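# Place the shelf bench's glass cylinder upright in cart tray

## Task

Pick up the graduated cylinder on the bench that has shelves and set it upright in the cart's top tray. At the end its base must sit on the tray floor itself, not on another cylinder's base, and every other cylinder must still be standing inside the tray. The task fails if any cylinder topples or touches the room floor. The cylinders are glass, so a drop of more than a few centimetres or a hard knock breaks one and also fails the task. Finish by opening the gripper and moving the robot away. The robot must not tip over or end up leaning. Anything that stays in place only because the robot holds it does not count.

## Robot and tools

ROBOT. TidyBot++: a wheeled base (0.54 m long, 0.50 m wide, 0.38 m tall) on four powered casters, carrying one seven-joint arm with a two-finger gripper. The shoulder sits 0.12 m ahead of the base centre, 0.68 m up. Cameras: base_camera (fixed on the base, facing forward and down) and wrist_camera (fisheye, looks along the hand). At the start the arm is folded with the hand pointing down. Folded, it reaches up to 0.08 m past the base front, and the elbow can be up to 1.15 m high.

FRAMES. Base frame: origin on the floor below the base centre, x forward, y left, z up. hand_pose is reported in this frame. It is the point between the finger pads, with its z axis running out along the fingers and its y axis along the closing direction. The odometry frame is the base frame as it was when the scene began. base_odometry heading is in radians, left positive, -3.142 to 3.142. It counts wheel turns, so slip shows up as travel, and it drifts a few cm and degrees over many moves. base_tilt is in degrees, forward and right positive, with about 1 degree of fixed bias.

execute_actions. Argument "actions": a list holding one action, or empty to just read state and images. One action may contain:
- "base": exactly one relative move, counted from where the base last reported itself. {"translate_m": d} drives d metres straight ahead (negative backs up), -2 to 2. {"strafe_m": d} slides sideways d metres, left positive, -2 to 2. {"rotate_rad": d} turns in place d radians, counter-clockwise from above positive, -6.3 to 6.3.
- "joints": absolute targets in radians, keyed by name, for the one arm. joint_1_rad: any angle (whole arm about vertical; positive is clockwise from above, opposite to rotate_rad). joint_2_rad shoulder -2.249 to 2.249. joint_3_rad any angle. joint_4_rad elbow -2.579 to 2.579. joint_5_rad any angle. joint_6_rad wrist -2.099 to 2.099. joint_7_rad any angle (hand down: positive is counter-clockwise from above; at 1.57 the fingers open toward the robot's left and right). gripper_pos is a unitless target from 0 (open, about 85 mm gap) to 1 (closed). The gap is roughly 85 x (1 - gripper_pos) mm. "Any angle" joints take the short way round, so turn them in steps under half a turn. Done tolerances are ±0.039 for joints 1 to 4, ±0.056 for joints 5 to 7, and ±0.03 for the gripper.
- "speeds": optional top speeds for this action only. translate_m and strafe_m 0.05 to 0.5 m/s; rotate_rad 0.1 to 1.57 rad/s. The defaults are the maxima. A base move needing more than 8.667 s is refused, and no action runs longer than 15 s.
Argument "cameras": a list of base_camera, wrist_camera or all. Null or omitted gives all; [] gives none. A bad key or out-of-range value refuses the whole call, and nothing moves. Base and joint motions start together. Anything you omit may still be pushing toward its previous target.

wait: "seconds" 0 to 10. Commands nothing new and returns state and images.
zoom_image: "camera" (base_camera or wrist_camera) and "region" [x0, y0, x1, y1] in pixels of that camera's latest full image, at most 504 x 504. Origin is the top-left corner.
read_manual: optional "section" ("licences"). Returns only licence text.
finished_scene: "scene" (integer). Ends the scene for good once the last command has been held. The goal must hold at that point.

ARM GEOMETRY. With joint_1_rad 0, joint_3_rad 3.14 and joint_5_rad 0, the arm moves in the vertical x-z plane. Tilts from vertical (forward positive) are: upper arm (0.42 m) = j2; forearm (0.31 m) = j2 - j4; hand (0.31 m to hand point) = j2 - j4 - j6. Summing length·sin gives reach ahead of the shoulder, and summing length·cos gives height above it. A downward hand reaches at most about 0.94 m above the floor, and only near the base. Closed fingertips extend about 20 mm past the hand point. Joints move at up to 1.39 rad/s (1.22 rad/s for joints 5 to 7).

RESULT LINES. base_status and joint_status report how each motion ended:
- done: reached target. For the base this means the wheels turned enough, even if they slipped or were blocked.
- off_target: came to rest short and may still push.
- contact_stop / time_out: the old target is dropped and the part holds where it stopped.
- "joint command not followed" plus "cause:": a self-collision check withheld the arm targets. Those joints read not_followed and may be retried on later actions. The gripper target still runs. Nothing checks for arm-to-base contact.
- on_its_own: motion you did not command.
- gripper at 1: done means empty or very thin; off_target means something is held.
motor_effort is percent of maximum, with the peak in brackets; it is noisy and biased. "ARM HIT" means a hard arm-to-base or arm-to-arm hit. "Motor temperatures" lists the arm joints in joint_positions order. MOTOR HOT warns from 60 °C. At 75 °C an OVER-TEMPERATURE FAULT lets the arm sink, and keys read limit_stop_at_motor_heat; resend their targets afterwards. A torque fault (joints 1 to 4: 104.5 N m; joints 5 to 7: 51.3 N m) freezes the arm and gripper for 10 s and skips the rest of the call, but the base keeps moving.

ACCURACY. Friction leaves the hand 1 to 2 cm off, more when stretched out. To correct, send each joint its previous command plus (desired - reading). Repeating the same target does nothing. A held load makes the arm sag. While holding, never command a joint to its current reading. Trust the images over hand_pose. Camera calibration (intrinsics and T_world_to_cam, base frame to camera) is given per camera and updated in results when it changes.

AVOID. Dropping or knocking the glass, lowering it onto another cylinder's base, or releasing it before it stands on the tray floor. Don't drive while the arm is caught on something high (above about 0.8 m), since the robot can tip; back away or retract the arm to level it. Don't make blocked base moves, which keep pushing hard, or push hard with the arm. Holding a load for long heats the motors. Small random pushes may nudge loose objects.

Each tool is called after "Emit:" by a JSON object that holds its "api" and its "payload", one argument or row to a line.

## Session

Emit:
{"api": "execute_actions", "payload": {
  "actions": [
    {"joints":{"joint_6_rad":0.3}}
  ]
}}

Scene clock: 1.43 s.
Motor temperatures (°C, as the motors report them): [33 32 29 30 33 38 44]
base_odometry: x=+0.000 y=+0.000 heading=+0.000 (m, m, rad; odometry frame)
base_tilt: forward=+0.5 right=+0.1 (deg)
base_status: not commanded
joint_positions: joint_1_rad=-0.013 joint_2_rad=-0.367 joint_3_rad=+3.093 joint_4_rad=-2.531 joint_5_rad=+0.012 joint_6_rad=+0.292 joint_7_rad=+1.570 gripper_pos=+0.000
joint_status: all done
motor_effort: joint_1_rad=+0(1) joint_2_rad=-5(5) joint_3_rad=+0(0) joint_4_rad=+19(20) joint_5_rad=-1(0) joint_6_rad=+7(7) joint_7_rad=-1(1) (%)
hand_pose: x=+0.5244 y=+0.0283 z=+0.8055 quat_wxyz=(-0.008, +0.805, +0.034, +0.592) (m; base frame)
pictures: base_camera, wrist_camera
camera_calibration (this result's frames):
wrist_camera: T_world_to_cam=[[0.0756087, -0.996767, -0.0271659, 0.0138338], [-0.248135, 0.00757885, -0.968696, 0.970335], [0.96577, 0.0799827, -0.24676, -0.177405], [0, 0, 0, 1]] pos_world=[0.411061, 0.0206244, 0.896559]
Images, in order (width x height): base_camera 644x364, wrist_camera 644x476.

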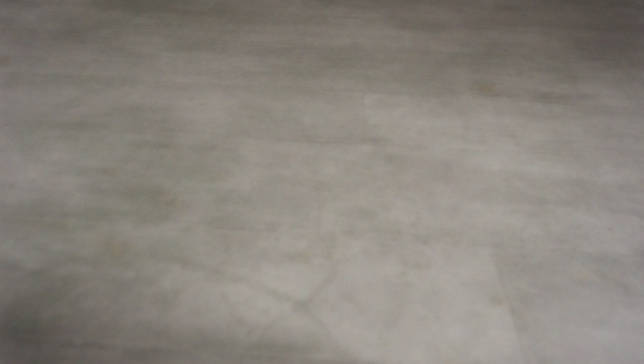

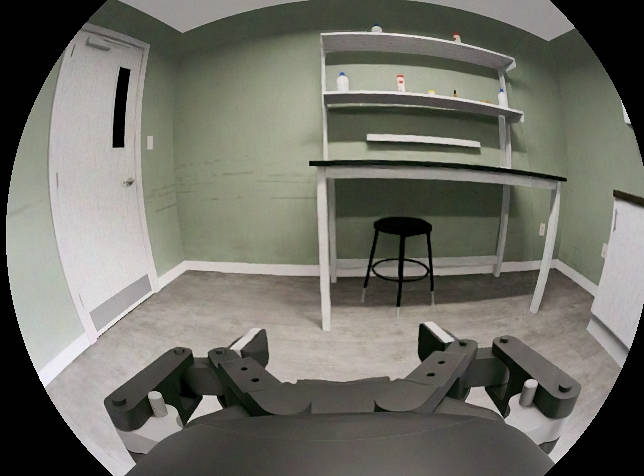

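Emit:
{"api": "execute_actions", "payload": {
  "actions": [
    {"base":{"translate_m":0.5},"joints":{"joint_1_rad":0.01,"joint_3_rad":3.155,"joint_2_rad":-0.19,"joint_4_rad":-1.4,"joint_6_rad":-0.62}}
  ]
}}

Scene clock: 6.27 s.
Motor temperatures (°C, as the motors report them): [33 32 29 30 33 38 44]
base_odometry: x=+0.500 y=+0.000 heading=+0.000 (m, m, rad; odometry frame)
base_tilt: forward=+0.5 right=+0.0 (deg)
base_status: done
joint_positions: joint_1_rad=-0.009 joint_2_rad=-0.203 joint_3_rad=+3.138 joint_4_rad=-1.424 joint_5_rad=+0.012 joint_6_rad=-0.590 joint_7_rad=+1.570 gripper_pos=+0.000
joint_status: all done
motor_effort: joint_1_rad=+1(0) joint_2_rad=-12(14) joint_3_rad=-1(1) joint_4_rad=+20(23) joint_5_rad=-2(1) joint_6_rad=+8(8) joint_7_rad=-1(0) (%)
hand_pose: x=+0.6316 y=+0.0062 z=+1.1275 quat_wxyz=(+0.002, +0.787, +0.007, +0.617) (m; base frame)
pictures: base_camera, wrist_camera
camera_calibration (this result's frames):
wrist_camera: T_world_to_cam=[[0.0225679, -0.998882, -0.041535, 0.0421705], [-0.186374, 0.0366138, -0.981796, 1.2846], [0.98222, 0.0298981, -0.18534, -0.279084], [0, 0, 0, 1]] pos_world=[0.512587, 0.00343322, 1.21125]
Images, in order (width x height): base_camera 644x364, wrist_camera 644x476.

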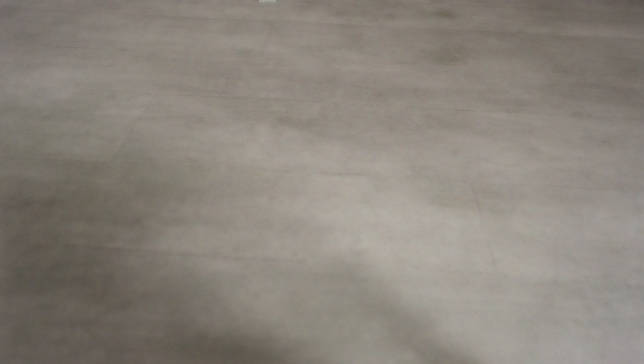

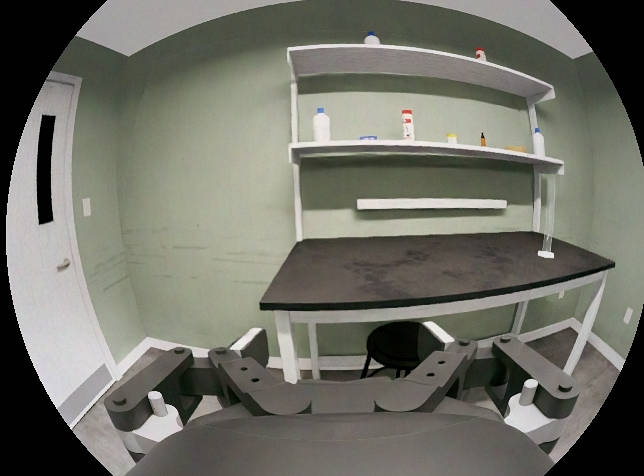

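Emit:
{"api": "execute_actions", "payload": {
  "actions": [
    {"base":{"strafe_m":-0.89}}
  ],
  "cameras": ["wrist_camera"]
}}

Emit:
{"api": "execute_actions", "payload": {
  "actions": [
    {"base":{"translate_m":0.4}}
  ]
}}

Scene clock: 18.70 s.
Motor temperatures (°C, as the motors report them): [33 32 29 31 33 38 44]
base_odometry: x=+0.500 y=-0.890 heading=+0.000 (m, m, rad; odometry frame)
base_tilt: forward=+0.5 right=+0.1 (deg)
base_status: done
joint_positions: joint_1_rad=-0.003 joint_2_rad=-0.203 joint_3_rad=+3.146 joint_4_rad=-1.424 joint_5_rad=+0.012 joint_6_rad=-0.592 joint_7_rad=+1.570 gripper_pos=+0.000
joint_status: not commanded
motor_effort: joint_1_rad=+0(3) joint_2_rad=-12(14) joint_3_rad=-1(3) joint_4_rad=+21(22) joint_5_rad=-1(1) joint_6_rad=+8(8) joint_7_rad=-1(0) (%)
hand_pose: x=+0.6317 y=-0.0022 z=+1.1272 quat_wxyz=(+0.006, +0.787, +0.001, +0.617) (m; base frame)
pictures: wrist_camera
camera_calibration (this result's frames):
wrist_camera: T_world_to_cam=[[0.00763201, -0.999033, -0.04331, 0.0451898], [-0.187146, 0.041119, -0.981471, 1.28479], [0.982303, 0.0155959, -0.186651, -0.277574], [0, 0, 0, 1]] pos_world=[0.512761, -0.00335433, 1.21114]
Images, in order (width x height): wrist_camera 644x476.

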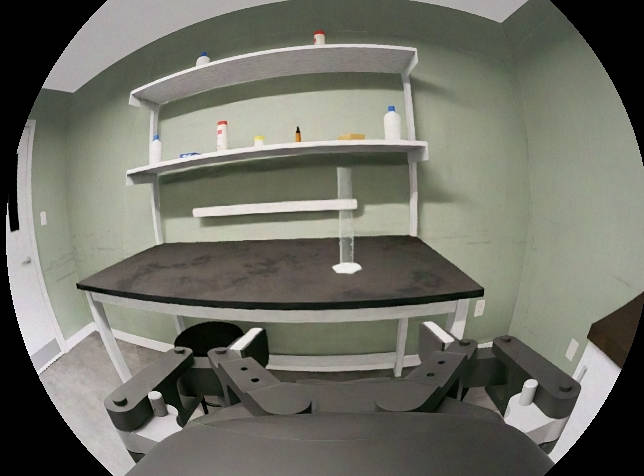

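Scene clock: 20.87 s.
Motor temperatures (°C, as the motors report them): [33 32 29 31 33 38 44]
base_odometry: x=+0.901 y=-0.891 heading=-0.001 (m, m, rad; odometry frame)
base_tilt: forward=+0.5 right=+0.0 (deg)
base_status: done
joint_positions: joint_1_rad=-0.002 joint_2_rad=-0.189 joint_3_rad=+3.146 joint_4_rad=-1.422 joint_5_rad=+0.012 joint_6_rad=-0.595 joint_7_rad=+1.570 gripper_pos=+0.000
joint_status: not commanded
motor_effort: joint_1_rad=+1(0) joint_2_rad=-13(16) joint_3_rad=-1(0) joint_4_rad=+22(23) joint_5_rad=+0(0) joint_6_rad=+7(8) joint_7_rad=+0(1) (%)
hand_pose: x=+0.6379 y=-0.0023 z=+1.1201 quat_wxyz=(+0.006, +0.792, +0.000, +0.611) (m; base frame)
pictures: base_camera, wrist_camera
camera_calibration (this result's frames):
wrist_camera: T_world_to_cam=[[0.00676909, -0.999035, -0.0433971, 0.0454004], [-0.202051, 0.0411365, -0.978511, 1.28516], [0.979352, 0.0153921, -0.201578, -0.266372], [0, 0, 0, 1]] pos_world=[0.520234, -0.00341061, 1.20582]
Images, in order (width x height): base_camera 644x364, wrist_camera 644x476.

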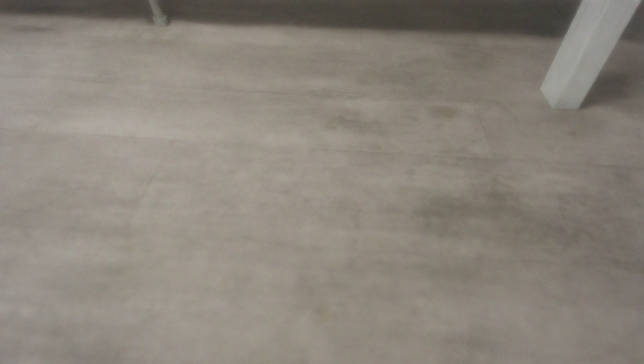

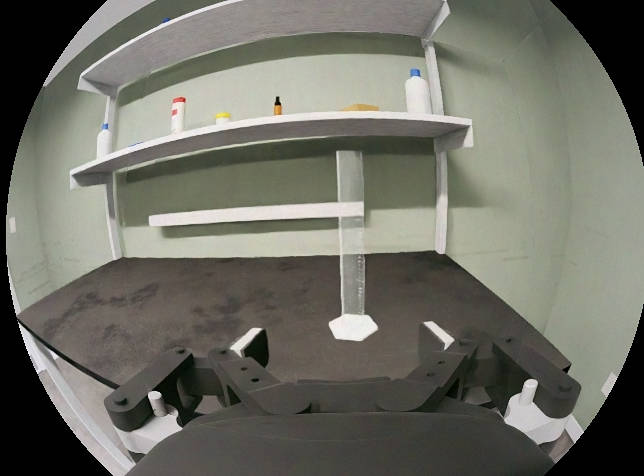

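Emit:
{"api": "execute_actions", "payload": {
  "actions": [
    {"base":{"strafe_m":-0.025},"joints":{"joint_4_rad":-1.33,"joint_6_rad":-0.68}}
  ],
  "cameras": []
}}

Emit:
{"api": "execute_actions", "payload": {
  "actions": [
    {"base":{"translate_m":0.22},"speeds":{"translate_m":0.2}}
  ],
  "cameras": ["wrist_camera"]
}}

Scene clock: 26.27 s.
Motor temperatures (°C, as the motors report them): [33 32 29 31 33 38 44]
base_odometry: x=+0.901 y=-0.916 heading=+0.000 (m, m, rad; odometry frame)
base_tilt: forward=+0.5 right=+0.1 (deg)
base_status: done
joint_positions: joint_1_rad=+0.000 joint_2_rad=-0.189 joint_3_rad=+3.151 joint_4_rad=-1.351 joint_5_rad=+0.012 joint_6_rad=-0.650 joint_7_rad=+1.570 gripper_pos=+0.000
joint_status: all done
motor_effort: joint_1_rad=+0(3) joint_2_rad=-13(15) joint_3_rad=+0(3) joint_4_rad=+21(23) joint_5_rad=-1(0) joint_6_rad=+8(8) joint_7_rad=-1(1) (%)
hand_pose: x=+0.6310 y=-0.0064 z=+1.1457 quat_wxyz=(+0.008, +0.787, -0.003, +0.617) (m; base frame)
pictures: none
No camera images: the call's "cameras" was empty. Leave "cameras" out to get every camera's image.

Scene clock: 28.13 s.
Motor temperatures (°C, as the motors report them): [33 32 29 31 33 38 44]
base_odometry: x=+1.121 y=-0.916 heading=-0.001 (m, m, rad; odometry frame)
base_tilt: forward=+0.5 right=+0.0 (deg)
base_status: done
joint_positions: joint_1_rad=+0.000 joint_2_rad=-0.188 joint_3_rad=+3.151 joint_4_rad=-1.350 joint_5_rad=+0.012 joint_6_rad=-0.653 joint_7_rad=+1.570 gripper_pos=+0.000
joint_status: not commanded
motor_effort: joint_1_rad=+1(1) joint_2_rad=-13(16) joint_3_rad=+0(2) joint_4_rad=+21(22) joint_5_rad=+0(1) joint_6_rad=+8(8) joint_7_rad=-1(0) (%)
hand_pose: x=+0.6307 y=-0.0065 z=+1.1451 quat_wxyz=(+0.008, +0.788, -0.003, +0.616) (m; base frame)
pictures: wrist_camera
camera_calibration (this result's frames):
wrist_camera: T_world_to_cam=[[-0.000272513, -0.999015, -0.0443666, 0.0479668], [-0.188736, 0.0436206, -0.981058, 1.30288], [0.982028, 0.00810624, -0.188563, -0.270916], [0, 0, 0, 1]] pos_world=[0.511962, -0.00671698, 1.22925]
Images, in order (width x height): wrist_camera 644x476.

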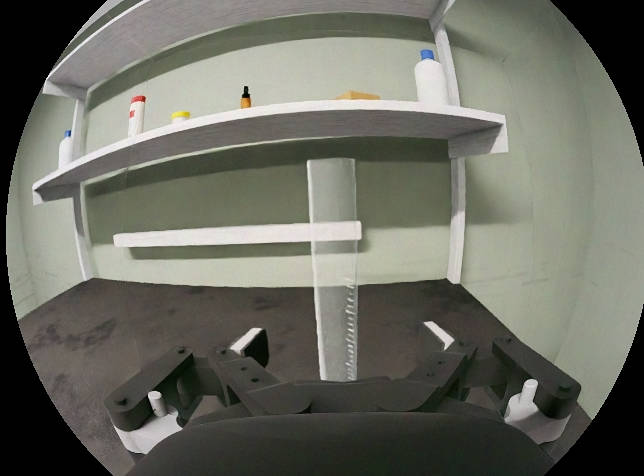

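Emit:
{"api": "execute_actions", "payload": {
  "actions": [
    {"base":{"strafe_m":0.006},"speeds":{"strafe_m":0.05}}
  ],
  "cameras": []
}}

Emit:
{"api": "execute_actions", "payload": {
  "actions": [
    {"base":{"translate_m":0.11},"speeds":{"translate_m":0.1},"joints":{"gripper_pos":0.15}}
  ],
  "cameras": ["wrist_camera"]
}}

Scene clock: 30.87 s.
Motor temperatures (°C, as the motors report them): [33 32 29 31 33 38 44]
base_odometry: x=+1.121 y=-0.910 heading=-0.001 (m, m, rad; odometry frame)
base_tilt: forward=+0.5 right=+0.0 (deg)
base_status: done
joint_positions: joint_1_rad=+0.001 joint_2_rad=-0.188 joint_3_rad=+3.151 joint_4_rad=-1.350 joint_5_rad=+0.012 joint_6_rad=-0.653 joint_7_rad=+1.570 gripper_pos=+0.000
joint_status: not commanded
motor_effort: joint_1_rad=+1(1) joint_2_rad=-12(14) joint_3_rad=-1(3) joint_4_rad=+20(22) joint_5_rad=-1(1) joint_6_rad=+8(8) joint_7_rad=-1(1) (%)
hand_pose: x=+0.6307 y=-0.0069 z=+1.1451 quat_wxyz=(+0.008, +0.788, -0.003, +0.616) (m; base frame)
pictures: none
No camera images: the call's "cameras" was empty. Leave "cameras" out to get every camera's image.

Scene clock: 32.53 s.
Motor temperatures (°C, as the motors report them): [33 32 29 31 33 38 44]
base_odometry: x=+1.231 y=-0.910 heading=-0.001 (m, m, rad; odometry frame)
base_tilt: forward=+0.5 right=+0.0 (deg)
base_status: done
joint_positions: joint_1_rad=+0.001 joint_2_rad=-0.188 joint_3_rad=+3.151 joint_4_rad=-1.350 joint_5_rad=+0.012 joint_6_rad=-0.654 joint_7_rad=+1.570 gripper_pos=+0.150
joint_status: all done
motor_effort: joint_1_rad=+0(1) joint_2_rad=-13(15) joint_3_rad=+0(3) joint_4_rad=+21(22) joint_5_rad=+0(1) joint_6_rad=+8(8) joint_7_rad=-1(1) (%)
hand_pose: x=+0.6307 y=-0.0069 z=+1.1449 quat_wxyz=(+0.008, +0.788, -0.003, +0.616) (m; base frame)
pictures: wrist_camera
camera_calibration (this result's frames):
wrist_camera: T_world_to_cam=[[-0.00115323, -0.999011, -0.0444583, 0.0481482], [-0.189328, 0.0438724, -0.980933, 1.30296], [0.981913, 0.00728596, -0.189191, -0.270083], [0, 0, 0, 1]] pos_world=[0.511941, -0.0070958, 1.22916]
Images, in order (width x height): wrist_camera 644x476.

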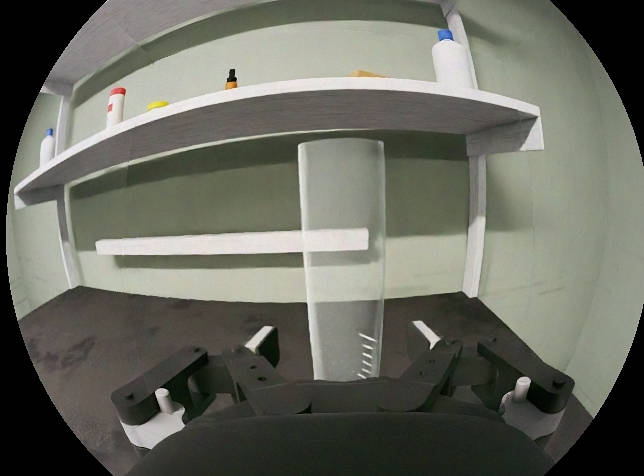

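Emit:
{"api": "execute_actions", "payload": {
  "actions": [
    {"base":{"translate_m":0.018},"speeds":{"translate_m":0.05},"joints":{"gripper_pos":0.35}}
  ],
  "cameras": ["wrist_camera"]
}}

Emit:
{"api": "execute_actions", "payload": {
  "actions": [
    {"joints":{"gripper_pos":0.85}}
  ],
  "cameras": ["wrist_camera"]
}}

Scene clock: 35.37 s.
Motor temperatures (°C, as the motors report them): [33 32 29 31 33 38 44]
base_odometry: x=+1.249 y=-0.910 heading=+0.000 (m, m, rad; odometry frame)
base_tilt: forward=+0.5 right=+0.1 (deg)
base_status: done
joint_positions: joint_1_rad=+0.001 joint_2_rad=-0.190 joint_3_rad=+3.151 joint_4_rad=-1.350 joint_5_rad=+0.012 joint_6_rad=-0.654 joint_7_rad=+1.570 gripper_pos=+0.350
joint_status: all done
motor_effort: joint_1_rad=+1(2) joint_2_rad=-13(16) joint_3_rad=+0(1) joint_4_rad=+21(22) joint_5_rad=-1(1) joint_6_rad=+8(8) joint_7_rad=-1(1) (%)
hand_pose: x=+0.6302 y=-0.0069 z=+1.1454 quat_wxyz=(+0.008, +0.788, -0.003, +0.616) (m; base frame)
pictures: wrist_camera
camera_calibration (this result's frames):
wrist_camera: T_world_to_cam=[[-0.00111659, -0.99901, -0.0444616, 0.0481497], [-0.188474, 0.0438751, -0.981098, 1.30299], [0.982077, 0.00728439, -0.188337, -0.270578], [0, 0, 0, 1]] pos_world=[0.511363, -0.00709589, 1.22955]
Images, in order (width x height): wrist_camera 644x476.

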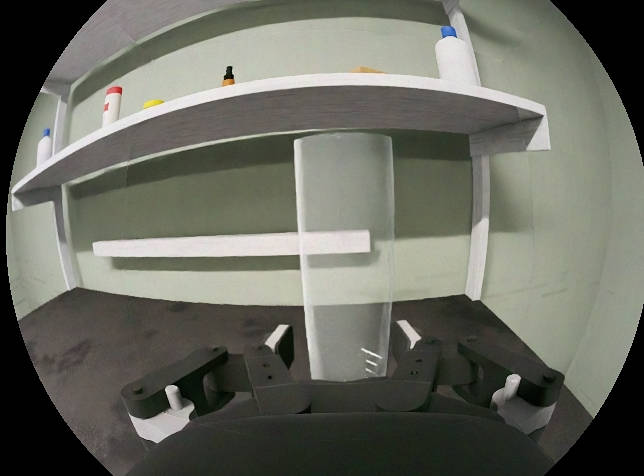

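Scene clock: 36.20 s.
Motor temperatures (°C, as the motors report them): [33 32 29 31 33 38 44]
base_odometry: x=+1.249 y=-0.910 heading=+0.000 (m, m, rad; odometry frame)
base_tilt: forward=+0.5 right=+0.1 (deg)
base_status: not commanded
joint_positions: joint_1_rad=+0.001 joint_2_rad=-0.190 joint_3_rad=+3.151 joint_4_rad=-1.350 joint_5_rad=+0.012 joint_6_rad=-0.654 joint_7_rad=+1.570 gripper_pos=+0.559
joint_status: gripper_pos off_target (ended at +0.559, target +0.850)
motor_effort: joint_1_rad=+1(0) joint_2_rad=-12(13) joint_3_rad=-1(2) joint_4_rad=+21(21) joint_5_rad=+0(0) joint_6_rad=+7(8) joint_7_rad=-1(0) (%)
hand_pose: x=+0.6302 y=-0.0069 z=+1.1455 quat_wxyz=(+0.008, +0.788, -0.003, +0.616) (m; base frame)
pictures: wrist_camera
camera_calibration (this result's frames):
wrist_camera: T_world_to_cam=[[-0.00110705, -0.999011, -0.0444598, 0.0481473], [-0.188269, 0.0438729, -0.981137, 1.30303], [0.982117, 0.00728423, -0.188131, -0.270804], [0, 0, 0, 1]] pos_world=[0.511334, -0.00709551, 1.22965]
Images, in order (width x height): wrist_camera 644x476.

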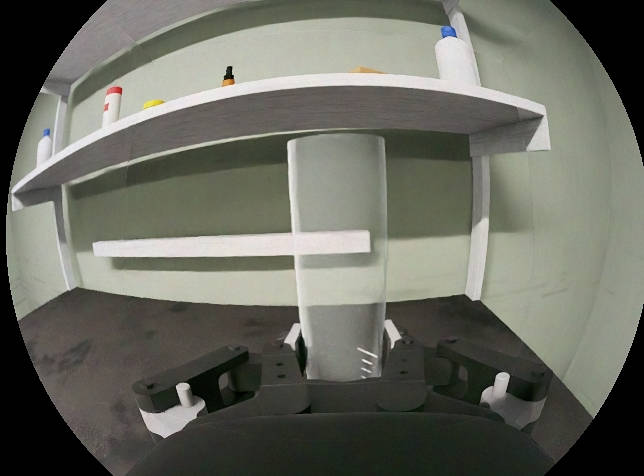

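Emit:
{"api": "execute_actions", "payload": {
  "actions": [
    {"joints":{"joint_4_rad":-1.16,"joint_6_rad":-0.83}}
  ],
  "cameras": ["wrist_camera"]
}}

Emit:
{"api": "execute_actions", "payload": {
  "actions": [
    {"base":{"translate_m":-1.0}}
  ],
  "cameras": []
}}

Emit:
{"api": "execute_actions", "payload": {
  "actions": [
    {"base":{"rotate_rad":1.9},"speeds":{"rotate_rad":0.9},"joints":{"joint_6_rad":-1.0}}
  ]
}}

Scene clock: 39.30 s.
Motor temperatures (°C, as the motors report them): [33 32 29 31 33 38 44]
base_odometry: x=+1.249 y=-0.910 heading=+0.000 (m, m, rad; odometry frame)
base_tilt: forward=+0.5 right=+0.1 (deg)
base_status: not commanded
joint_positions: joint_1_rad=+0.001 joint_2_rad=-0.187 joint_3_rad=+3.151 joint_4_rad=-1.192 joint_5_rad=+0.012 joint_6_rad=-0.811 joint_7_rad=+1.570 gripper_pos=+0.559
joint_status: all done
motor_effort: joint_1_rad=+0(0) joint_2_rad=-13(16) joint_3_rad=+0(1) joint_4_rad=+22(24) joint_5_rad=+0(0) joint_6_rad=+10(10) joint_7_rad=-1(1) (%)
hand_pose: x=+0.6081 y=-0.0072 z=+1.1882 quat_wxyz=(+0.008, +0.788, -0.004, +0.615) (m; base frame)
pictures: wrist_camera
camera_calibration (this result's frames):
wrist_camera: T_world_to_cam=[[-0.00291826, -0.998966, -0.0453667, 0.0519018], [-0.190174, 0.0450934, -0.980714, 1.34144], [0.981746, 0.00576557, -0.190109, -0.238525], [0, 0, 0, 1]] pos_world=[0.489428, -0.00726662, 1.27258]
Images, in order (width x height): wrist_camera 644x476.

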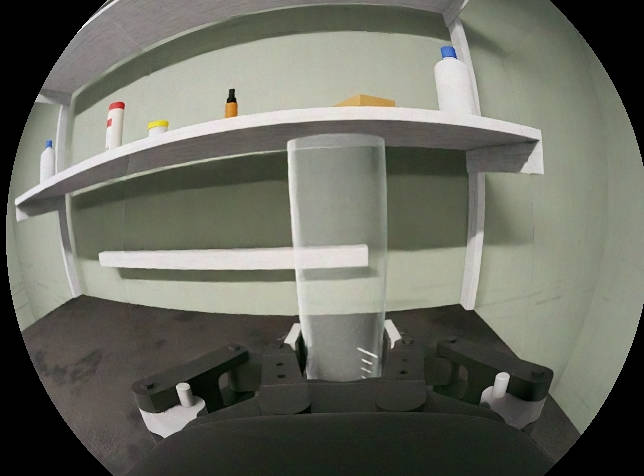

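Scene clock: 42.80 s.
Motor temperatures (°C, as the motors report them): [33 32 29 31 33 38 44]
base_odometry: x=+0.249 y=-0.910 heading=+0.000 (m, m, rad; odometry frame)
base_tilt: forward=+0.5 right=+0.1 (deg)
base_status: done
joint_positions: joint_1_rad=+0.001 joint_2_rad=-0.181 joint_3_rad=+3.152 joint_4_rad=-1.191 joint_5_rad=+0.012 joint_6_rad=-0.817 joint_7_rad=+1.570 gripper_pos=+0.559
joint_status: not commanded
motor_effort: joint_1_rad=+0(2) joint_2_rad=-13(17) joint_3_rad=-1(5) joint_4_rad=+21(23) joint_5_rad=-1(1) joint_6_rad=+10(11) joint_7_rad=-1(0) (%)
hand_pose: x=+0.6106 y=-0.0079 z=+1.1838 quat_wxyz=(+0.009, +0.792, -0.005, +0.611) (m; base frame)
pictures: none
No camera images: the call's "cameras" was empty. Leave "cameras" out to get every camera's image.

Scene clock: 45.77 s.
Motor temperatures (°C, as the motors report them): [33 32 29 31 33 38 44]
base_odometry: x=+0.249 y=-0.910 heading=+1.899 (m, m, rad; odometry frame)
base_tilt: forward=+0.5 right=+0.1 (deg)
base_status: done
joint_positions: joint_1_rad=+0.003 joint_2_rad=-0.181 joint_3_rad=+3.153 joint_4_rad=-1.187 joint_5_rad=+0.012 joint_6_rad=-1.000 joint_7_rad=+1.570 gripper_pos=+0.559
joint_status: all done
motor_effort: joint_1_rad=+0(2) joint_2_rad=-13(15) joint_3_rad=-1(3) joint_4_rad=+21(24) joint_5_rad=+0(1) joint_6_rad=+8(10) joint_7_rad=-1(0) (%)
hand_pose: x=+0.5910 y=-0.0092 z=+1.1329 quat_wxyz=(+0.009, +0.843, -0.007, +0.538) (m; base frame)
pictures: base_camera, wrist_camera
camera_calibration (this result's frames):
wrist_camera: T_world_to_cam=[[-0.0169616, -0.998741, -0.0472083, 0.0577337], [-0.371292, 0.0501305, -0.927162, 1.33047], [0.928361, 0.00180187, -0.371675, 0.00496086], [0, 0, 0, 1]] pos_world=[0.490365, -0.00904498, 1.23813]
Images, in order (width x height): base_camera 644x364, wrist_camera 644x476.

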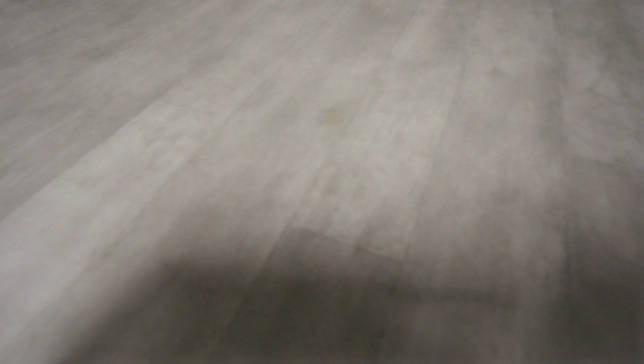

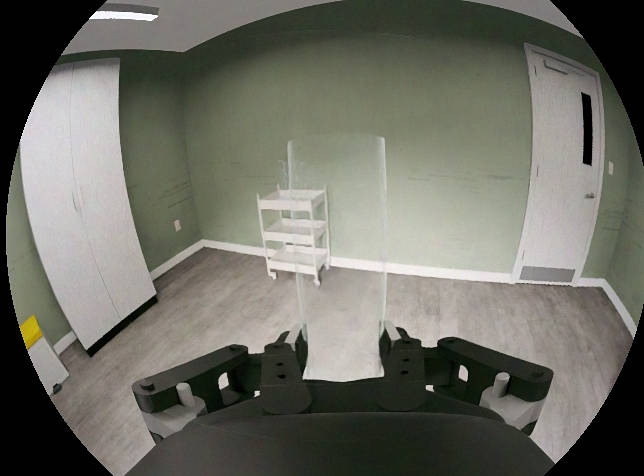

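Emit:
{"api": "execute_actions", "payload": {
  "actions": [
    {"base":{"rotate_rad":-0.33}}
  ],
  "cameras": []
}}

Emit:
{"api": "execute_actions", "payload": {
  "actions": [
    {"base":{"translate_m":1.2}}
  ],
  "cameras": []
}}

Emit:
{"api": "execute_actions", "payload": {
  "actions": [
    {"base":{"strafe_m":1.08},"joints":{"joint_1_rad":0.3}}
  ]
}}

Emit:
{"api": "zoom_image", "payload": {
  "camera": "wrist_camera",
  "region": [80, 150, 360, 360]
}}

Scene clock: 52.77 s.
Motor temperatures (°C, as the motors report them): [33 32 29 31 33 38 44]
base_odometry: x=+0.249 y=-0.910 heading=+1.570 (m, m, rad; odometry frame)
base_tilt: forward=+0.5 right=+0.1 (deg)
base_status: done
joint_positions: joint_1_rad=+0.007 joint_2_rad=-0.181 joint_3_rad=+3.157 joint_4_rad=-1.187 joint_5_rad=+0.012 joint_6_rad=-1.000 joint_7_rad=+1.570 gripper_pos=+0.559
joint_status: not commanded
motor_effort: joint_1_rad=+1(2) joint_2_rad=-13(14) joint_3_rad=-1(3) joint_4_rad=+21(21) joint_5_rad=+0(2) joint_6_rad=+8(8) joint_7_rad=-1(1) (%)
hand_pose: x=+0.5910 y=-0.0136 z=+1.1329 quat_wxyz=(+0.011, +0.843, -0.010, +0.538) (m; base frame)
pictures: none
No camera images: the call's "cameras" was empty. Leave "cameras" out to get every camera's image.

Scene clock: 56.53 s.
Motor temperatures (°C, as the motors report them): [33 32 29 31 33 38 44]
base_odometry: x=+0.249 y=+0.290 heading=+1.571 (m, m, rad; odometry frame)
base_tilt: forward=+0.5 right=+0.0 (deg)
base_status: done
joint_positions: joint_1_rad=+0.007 joint_2_rad=-0.180 joint_3_rad=+3.157 joint_4_rad=-1.187 joint_5_rad=+0.012 joint_6_rad=-1.000 joint_7_rad=+1.570 gripper_pos=+0.559
joint_status: not commanded
motor_effort: joint_1_rad=+0(0) joint_2_rad=-14(16) joint_3_rad=+0(1) joint_4_rad=+22(22) joint_5_rad=+0(1) joint_6_rad=+8(9) joint_7_rad=-1(0) (%)
hand_pose: x=+0.5915 y=-0.0136 z=+1.1324 quat_wxyz=(+0.011, +0.843, -0.010, +0.537) (m; base frame)
pictures: none
No camera images: the call's "cameras" was empty. Leave "cameras" out to get every camera's image.

Scene clock: 60.07 s.
Motor temperatures (°C, as the motors report them): [33 32 29 31 33 38 44]
base_odometry: x=-0.831 y=+0.291 heading=+1.571 (m, m, rad; odometry frame)
base_tilt: forward=+0.5 right=+0.0 (deg)
base_status: done
joint_positions: joint_1_rad=+0.289 joint_2_rad=-0.180 joint_3_rad=+3.158 joint_4_rad=-1.187 joint_5_rad=+0.012 joint_6_rad=-1.000 joint_7_rad=+1.570 gripper_pos=+0.559
joint_status: all done
motor_effort: joint_1_rad=+1(1) joint_2_rad=-13(14) joint_3_rad=+0(3) joint_4_rad=+20(22) joint_5_rad=-1(1) joint_6_rad=+9(9) joint_7_rad=-1(1) (%)
hand_pose: x=+0.5689 y=-0.1450 z=+1.1324 quat_wxyz=(+0.086, +0.833, -0.129, +0.530) (m; base frame)
pictures: base_camera, wrist_camera
camera_calibration (this result's frames):
wrist_camera: T_world_to_cam=[[-0.303344, -0.951669, -0.0480409, 0.0923827], [-0.341966, 0.155782, -0.92671, 1.32672], [0.889405, -0.264684, -0.372694, 0.0102083], [0, 0, 0, 1]] pos_world=[0.472638, -0.11606, 1.23773]
Images, in order (width x height): base_camera 644x364, wrist_camera 644x476.

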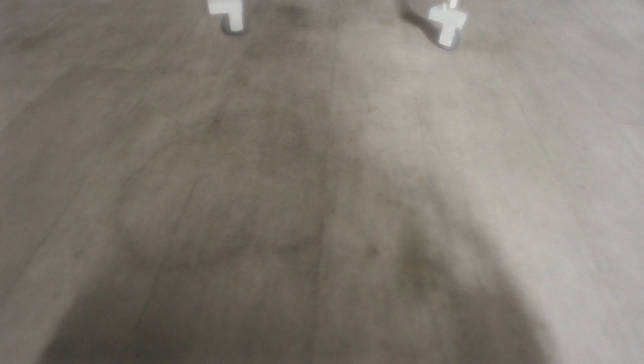

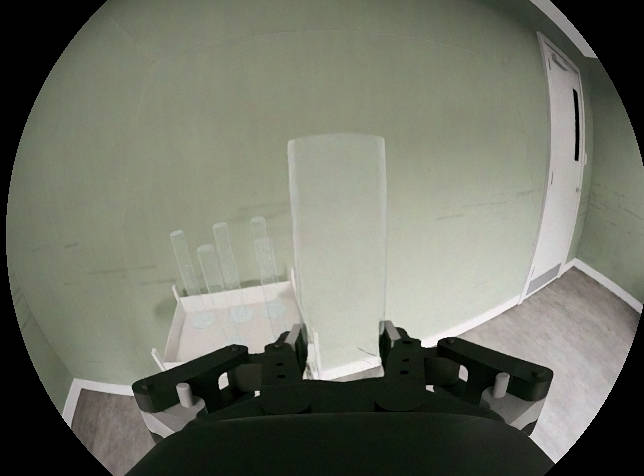

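Region (80, 150, 360, 360) of wrist_camera's 644x476 image, scaled by 1.800; it fills the top 378 rows of this view, and the rest is white.

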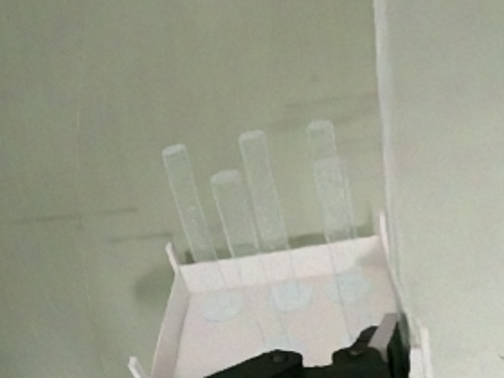

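Emit:
{"api": "execute_actions", "payload": {
  "actions": [
    {"joints":{"joint_1_rad":0.36,"joint_6_rad":-1.3}}
  ],
  "cameras": ["wrist_camera"]
}}

Emit:
{"api": "zoom_image", "payload": {
  "camera": "wrist_camera",
  "region": [80, 130, 360, 340]
}}

Scene clock: 63.33 s.
Motor temperatures (°C, as the motors report them): [33 32 29 31 33 38 44]
base_odometry: x=-0.831 y=+0.291 heading=+1.571 (m, m, rad; odometry frame)
base_tilt: forward=+0.5 right=+0.1 (deg)
base_status: not commanded
joint_positions: joint_1_rad=+0.349 joint_2_rad=-0.180 joint_3_rad=+3.158 joint_4_rad=-1.185 joint_5_rad=+0.012 joint_6_rad=-1.299 joint_7_rad=+1.570 gripper_pos=+0.559
joint_status: all done
motor_effort: joint_1_rad=+1(1) joint_2_rad=-12(13) joint_3_rad=-1(1) joint_4_rad=+20(22) joint_5_rad=+0(1) joint_6_rad=+7(9) joint_7_rad=+0(1) (%)
hand_pose: x=+0.5117 y=-0.1535 z=+1.0561 quat_wxyz=(+0.078, +0.898, -0.167, +0.399) (m; base frame)
pictures: wrist_camera
camera_calibration (this result's frames):
wrist_camera: T_world_to_cam=[[-0.374485, -0.926064, -0.0465516, 0.102109], [-0.568958, 0.26914, -0.777078, 1.21327], [0.732153, -0.264518, -0.62768, 0.380136], [0, 0, 0, 1]] pos_world=[0.45022, -0.131427, 1.18616]
Images, in order (width x height): wrist_camera 644x476.

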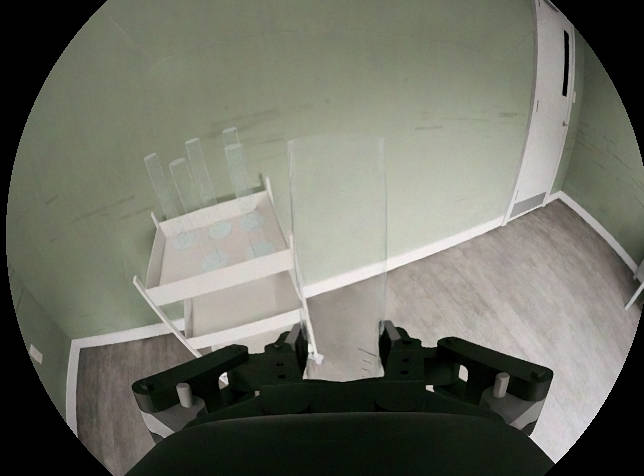

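Region (80, 130, 360, 340) of wrist_camera's 644x476 image, scaled by 1.800; it fills the top 378 rows of this view, and the rest is white.

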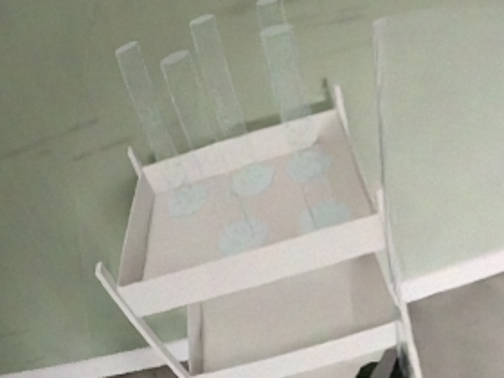

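Emit:
{"api": "execute_actions", "payload": {
  "actions": [
    {"base":{"strafe_m":0.115},"joints":{"joint_1_rad":-0.012,"joint_3_rad":3.13,"joint_4_rad":-1.63,"joint_6_rad":-0.335}}
  ],
  "cameras": ["wrist_camera"]
}}

Emit:
{"api": "execute_actions", "payload": {
  "actions": [
    {"base":{"translate_m":0.18},"speeds":{"translate_m":0.2}}
  ]
}}

Scene clock: 79.03 s.
Motor temperatures (°C, as the motors report them): [33 32 29 31 33 38 44]
base_odometry: x=-0.947 y=+0.291 heading=+1.571 (m, m, rad; odometry frame)
base_tilt: forward=+0.5 right=+0.1 (deg)
base_status: done
joint_positions: joint_1_rad=+0.003 joint_2_rad=-0.180 joint_3_rad=+3.140 joint_4_rad=-1.618 joint_5_rad=+0.012 joint_6_rad=-0.373 joint_7_rad=+1.570 gripper_pos=+0.559
joint_status: all done
motor_effort: joint_1_rad=+0(2) joint_2_rad=-16(16) joint_3_rad=-1(3) joint_4_rad=+25(24) joint_5_rad=-1(2) joint_6_rad=+9(10) joint_7_rad=-1(1) (%)
hand_pose: x=+0.6576 y=-0.0007 z=+1.0631 quat_wxyz=(+0.006, +0.787, +0.002, +0.617) (m; base frame)
pictures: wrist_camera
camera_calibration (this result's frames):
wrist_camera: T_world_to_cam=[[0.0109076, -0.999086, -0.0413398, 0.03954], [-0.185907, 0.0385953, -0.981809, 1.22624], [0.982507, 0.0183945, -0.185316, -0.316559], [0, 0, 0, 1]] pos_world=[0.538557, -0.00200019, 1.1469]
Images, in order (width x height): wrist_camera 644x476.

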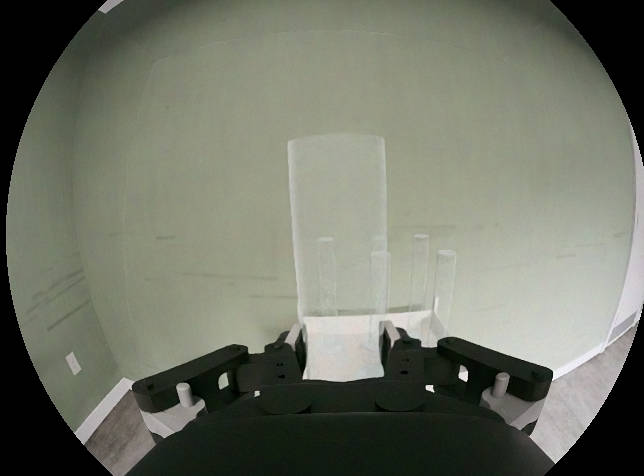

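Scene clock: 80.70 s.
Motor temperatures (°C, as the motors report them): [33 32 29 31 33 38 44]
base_odometry: x=-0.947 y=+0.471 heading=+1.571 (m, m, rad; odometry frame)
base_tilt: forward=+0.5 right=+0.1 (deg)
base_status: done
joint_positions: joint_1_rad=+0.003 joint_2_rad=-0.179 joint_3_rad=+3.140 joint_4_rad=-1.620 joint_5_rad=+0.012 joint_6_rad=-0.372 joint_7_rad=+1.570 gripper_pos=+0.559
joint_status: not commanded
motor_effort: joint_1_rad=+0(0) joint_2_rad=-17(19) joint_3_rad=+0(0) joint_4_rad=+25(26) joint_5_rad=-1(1) joint_6_rad=+9(10) joint_7_rad=-1(1) (%)
hand_pose: x=+0.6579 y=-0.0006 z=+1.0625 quat_wxyz=(+0.006, +0.787, +0.002, +0.617) (m; base frame)
pictures: base_camera, wrist_camera
camera_calibration (this result's frames):
wrist_camera: T_world_to_cam=[[0.0110488, -0.999084, -0.0413469, 0.0395108], [-0.186516, 0.0385646, -0.981695, 1.22592], [0.98239, 0.0185584, -0.18592, -0.316214], [0, 0, 0, 1]] pos_world=[0.538864, -0.00193416, 1.14632]
Images, in order (width x height): base_camera 644x364, wrist_camera 644x476.

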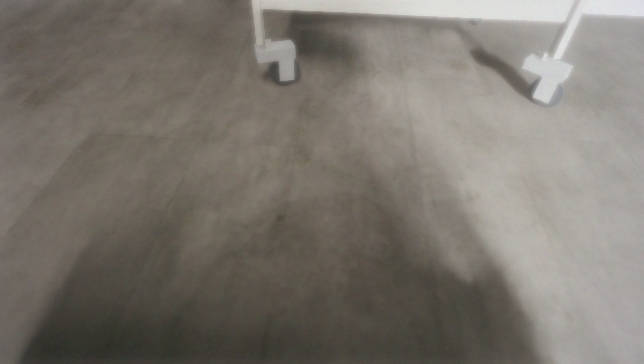

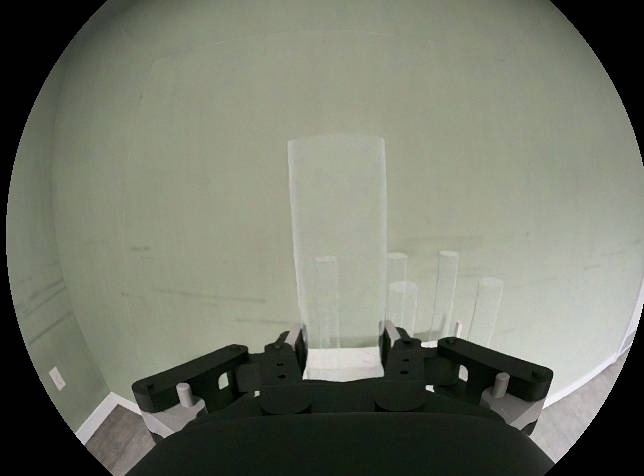

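Emit:
{"api": "execute_actions", "payload": {
  "actions": [
    {"base":{"strafe_m":0.022},"speeds":{"strafe_m":0.08}}
  ],
  "cameras": []
}}

Emit:
{"api": "execute_actions", "payload": {
  "actions": [
    {"base":{"translate_m":0.225},"speeds":{"translate_m":0.12}}
  ]
}}

Scene clock: 87.67 s.
Motor temperatures (°C, as the motors report them): [33 32 29 31 33 38 44]
base_odometry: x=-0.969 y=+0.471 heading=+1.571 (m, m, rad; odometry frame)
base_tilt: forward=+0.5 right=+0.1 (deg)
base_status: done
joint_positions: joint_1_rad=-0.001 joint_2_rad=-0.179 joint_3_rad=+3.136 joint_4_rad=-1.620 joint_5_rad=+0.012 joint_6_rad=-0.372 joint_7_rad=+1.570 gripper_pos=+0.559
joint_status: not commanded
motor_effort: joint_1_rad=+0(2) joint_2_rad=-15(17) joint_3_rad=+0(4) joint_4_rad=+24(24) joint_5_rad=+0(1) joint_6_rad=+10(10) joint_7_rad=-1(1) (%)
hand_pose: x=+0.6578 y=+0.0037 z=+1.0624 quat_wxyz=(+0.004, +0.787, +0.006, +0.617) (m; base frame)
pictures: none
No camera images: the call's "cameras" was empty. Leave "cameras" out to get every camera's image.

Scene clock: 90.13 s.
Motor temperatures (°C, as the motors report them): [33 32 29 31 33 38 44]
base_odometry: x=-0.969 y=+0.696 heading=+1.571 (m, m, rad; odometry frame)
base_tilt: forward=+0.5 right=+0.0 (deg)
base_status: done
joint_positions: joint_1_rad=-0.001 joint_2_rad=-0.179 joint_3_rad=+3.136 joint_4_rad=-1.620 joint_5_rad=+0.012 joint_6_rad=-0.371 joint_7_rad=+1.570 gripper_pos=+0.559
joint_status: not commanded
motor_effort: joint_1_rad=+1(1) joint_2_rad=-17(19) joint_3_rad=+0(0) joint_4_rad=+25(26) joint_5_rad=+0(0) joint_6_rad=+9(10) joint_7_rad=-1(0) (%)
hand_pose: x=+0.6579 y=+0.0037 z=+1.0622 quat_wxyz=(+0.004, +0.787, +0.006, +0.617) (m; base frame)
pictures: base_camera, wrist_camera
camera_calibration (this result's frames):
wrist_camera: T_world_to_cam=[[0.0185594, -0.998999, -0.0406968, 0.0381613], [-0.1869, 0.0365198, -0.9817, 1.22574], [0.982204, 0.0258259, -0.186035, -0.316158], [0, 0, 0, 1]] pos_world=[0.538914, 0.00152444, 1.14604]
Images, in order (width x height): base_camera 644x364, wrist_camera 644x476.

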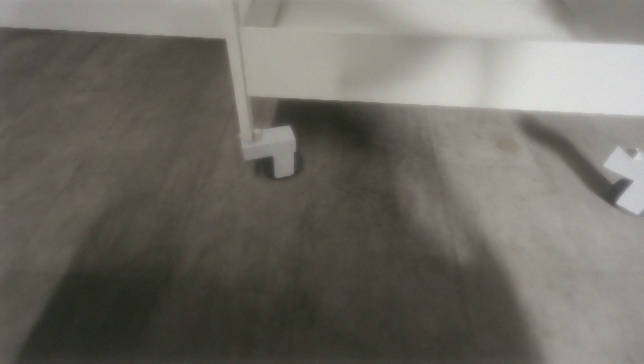

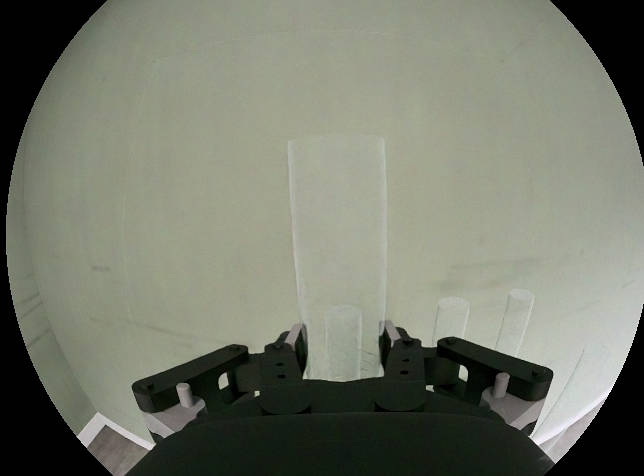

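Emit:
{"api": "execute_actions", "payload": {
  "actions": [
    {"joints":{"joint_4_rad":-1.81,"joint_6_rad":-0.15}}
  ],
  "cameras": ["wrist_camera"]
}}

Emit:
{"api": "execute_actions", "payload": {
  "actions": [
    {"joints":{"joint_4_rad":-2.0,"joint_6_rad":0.04}}
  ],
  "cameras": ["wrist_camera"]
}}

Scene clock: 96.03 s.
Motor temperatures (°C, as the motors report them): [33 32 29 31 33 39 44]
base_odometry: x=-0.969 y=+0.696 heading=+1.571 (m, m, rad; odometry frame)
base_tilt: forward=+0.5 right=+0.0 (deg)
base_status: not commanded
joint_positions: joint_1_rad=-0.001 joint_2_rad=-0.179 joint_3_rad=+3.136 joint_4_rad=-1.804 joint_5_rad=+0.012 joint_6_rad=-0.191 joint_7_rad=+1.570 gripper_pos=+0.559
joint_status: all done
motor_effort: joint_1_rad=+0(1) joint_2_rad=-16(17) joint_3_rad=-1(0) joint_4_rad=+24(26) joint_5_rad=-1(1) joint_6_rad=+9(11) joint_7_rad=-1(1) (%)
hand_pose: x=+0.6598 y=+0.0043 z=+1.0036 quat_wxyz=(+0.003, +0.788, +0.007, +0.615) (m; base frame)
pictures: wrist_camera
camera_calibration (this result's frames):
wrist_camera: T_world_to_cam=[[0.0206252, -0.99896, -0.0406609, 0.0349578], [-0.190572, 0.0359957, -0.981013, 1.17027], [0.981456, 0.0279824, -0.189632, -0.32487], [0, 0, 0, 1]] pos_world=[0.541146, 0.00188739, 1.08787]
Images, in order (width x height): wrist_camera 644x476.

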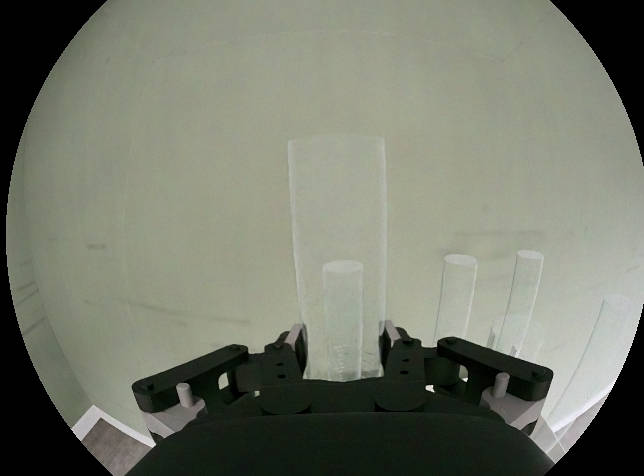

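Scene clock: 97.23 s.
Motor temperatures (°C, as the motors report them): [33 32 29 31 33 39 44]
base_odometry: x=-0.969 y=+0.696 heading=+1.571 (m, m, rad; odometry frame)
base_tilt: forward=+0.6 right=+0.1 (deg)
base_status: not commanded
joint_positions: joint_1_rad=-0.001 joint_2_rad=-0.179 joint_3_rad=+3.136 joint_4_rad=-1.994 joint_5_rad=+0.012 joint_6_rad=-0.001 joint_7_rad=+1.570 gripper_pos=+0.559
joint_status: all done
motor_effort: joint_1_rad=+0(0) joint_2_rad=-16(17) joint_3_rad=+0(0) joint_4_rad=+24(26) joint_5_rad=-1(1) joint_6_rad=+10(11) joint_7_rad=+0(0) (%)
hand_pose: x=+0.6510 y=+0.0049 z=+0.9445 quat_wxyz=(+0.002, +0.788, +0.007, +0.615) (m; base frame)
pictures: wrist_camera
camera_calibration (this result's frames):
wrist_camera: T_world_to_cam=[[0.0229458, -0.998895, -0.0410089, 0.0321706], [-0.190692, 0.0358935, -0.980993, 1.11072], [0.981382, 0.0303298, -0.189658, -0.327344], [0, 0, 0, 1]] pos_world=[0.532317, 0.00219554, 1.02885]
Images, in order (width x height): wrist_camera 644x476.

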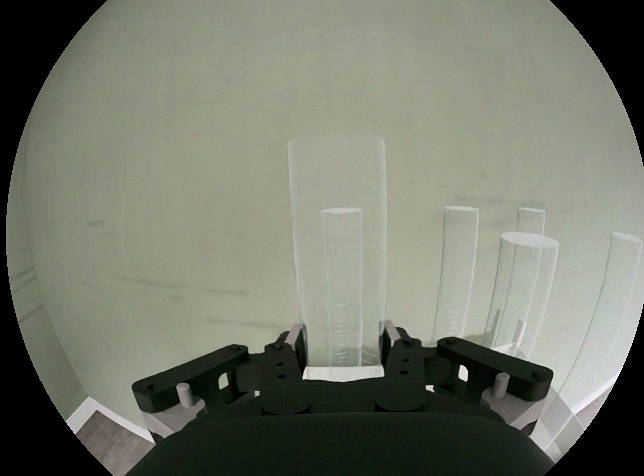

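Emit:
{"api": "execute_actions", "payload": {
  "actions": [
    {"joints":{"joint_4_rad":-2.11,"joint_6_rad":0.15}}
  ],
  "cameras": []
}}

Emit:
{"api": "execute_actions", "payload": {
  "actions": [
    {"joints":{"joint_4_rad":-2.15,"joint_6_rad":0.19}}
  ],
  "cameras": ["wrist_camera"]
}}

Scene clock: 101.40 s.
Motor temperatures (°C, as the motors report them): [33 32 29 31 33 39 44]
base_odometry: x=-0.969 y=+0.696 heading=+1.571 (m, m, rad; odometry frame)
base_tilt: forward=+0.5 right=+0.1 (deg)
base_status: not commanded
joint_positions: joint_1_rad=-0.001 joint_2_rad=-0.179 joint_3_rad=+3.136 joint_4_rad=-2.104 joint_5_rad=+0.012 joint_6_rad=+0.108 joint_7_rad=+1.570 gripper_pos=+0.559
joint_status: all done
motor_effort: joint_1_rad=+0(0) joint_2_rad=-15(16) joint_3_rad=-1(1) joint_4_rad=+23(24) joint_5_rad=+0(1) joint_6_rad=+9(10) joint_7_rad=+0(1) (%)
hand_pose: x=+0.6408 y=+0.0053 z=+0.9113 quat_wxyz=(+0.001, +0.788, +0.008, +0.615) (m; base frame)
pictures: none
No camera images: the call's "cameras" was empty. Leave "cameras" out to get every camera's image.

Scene clock: 102.10 s.
Motor temperatures (°C, as the motors report them): [33 32 29 31 33 39 44]
base_odometry: x=-0.969 y=+0.696 heading=+1.571 (m, m, rad; odometry frame)
base_tilt: forward=+0.5 right=+0.1 (deg)
base_status: not commanded
joint_positions: joint_1_rad=-0.001 joint_2_rad=-0.179 joint_3_rad=+3.136 joint_4_rad=-2.141 joint_5_rad=+0.012 joint_6_rad=+0.150 joint_7_rad=+1.570 gripper_pos=+0.559
joint_status: all done
motor_effort: joint_1_rad=+1(0) joint_2_rad=-15(16) joint_3_rad=+0(0) joint_4_rad=+23(25) joint_5_rad=-1(1) joint_6_rad=+10(11) joint_7_rad=-1(1) (%)
hand_pose: x=+0.6369 y=+0.0054 z=+0.9019 quat_wxyz=(+0.001, +0.787, +0.008, +0.617) (m; base frame)
pictures: wrist_camera
camera_calibration (this result's frames):
wrist_camera: T_world_to_cam=[[0.0248811, -0.998828, -0.0415217, 0.030421], [-0.186953, 0.0361528, -0.981703, 1.06441], [0.982054, 0.0321884, -0.185834, -0.325498], [0, 0, 0, 1]] pos_world=[0.517893, 0.00238137, 0.985706]
Images, in order (width x height): wrist_camera 644x476.

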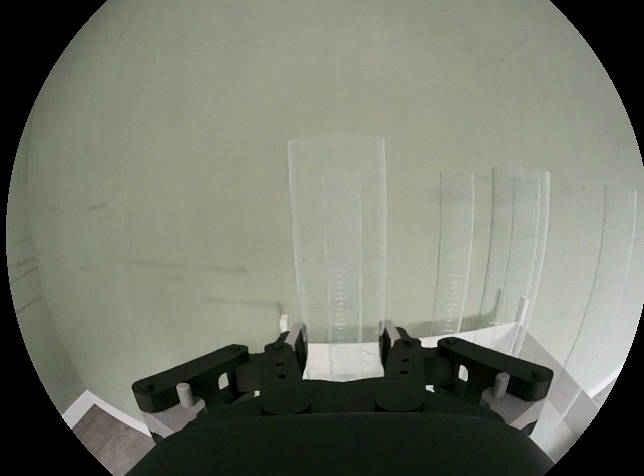

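Emit:
{"api": "execute_actions", "payload": {
  "actions": [
    {"joints":{"joint_4_rad":-2.19,"joint_6_rad":0.225}}
  ],
  "cameras": ["wrist_camera"]
}}

Scene clock: 103.73 s.
Motor temperatures (°C, as the motors report them): [33 32 29 31 33 39 44]
base_odometry: x=-0.969 y=+0.696 heading=+1.571 (m, m, rad; odometry frame)
base_tilt: forward=+0.6 right=+0.0 (deg)
base_status: not commanded
joint_positions: joint_1_rad=-0.001 joint_2_rad=-0.179 joint_3_rad=+3.136 joint_4_rad=-2.175 joint_5_rad=+0.012 joint_6_rad=+0.191 joint_7_rad=+1.570 gripper_pos=+0.559
joint_status: all done
motor_effort: joint_1_rad=+1(0) joint_2_rad=-14(15) joint_3_rad=+0(1) joint_4_rad=+22(22) joint_5_rad=-1(0) joint_6_rad=+8(9) joint_7_rad=-1(1) (%)
hand_pose: x=+0.6331 y=+0.0055 z=+0.8943 quat_wxyz=(+0.001, +0.785, +0.008, +0.620) (m; base frame)
pictures: wrist_camera
camera_calibration (this result's frames):
wrist_camera: T_world_to_cam=[[0.0256673, -0.998805, -0.0415842, 0.0298825], [-0.179693, 0.0363105, -0.983052, 1.05285], [0.983388, 0.0327047, -0.178547, -0.330616], [0, 0, 0, 1]] pos_world=[0.513547, 0.00242988, 0.977219]
Images, in order (width x height): wrist_camera 644x476.

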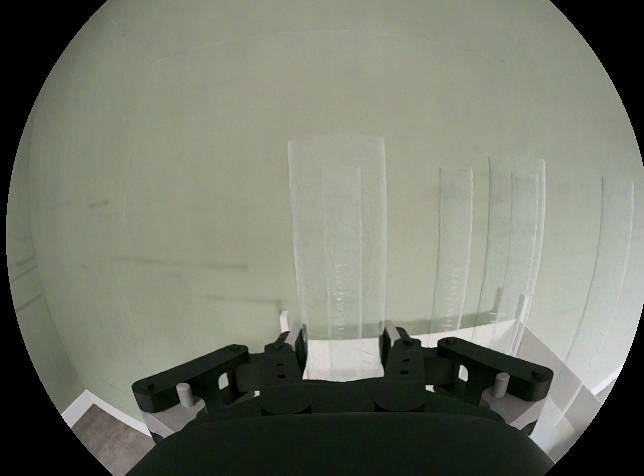

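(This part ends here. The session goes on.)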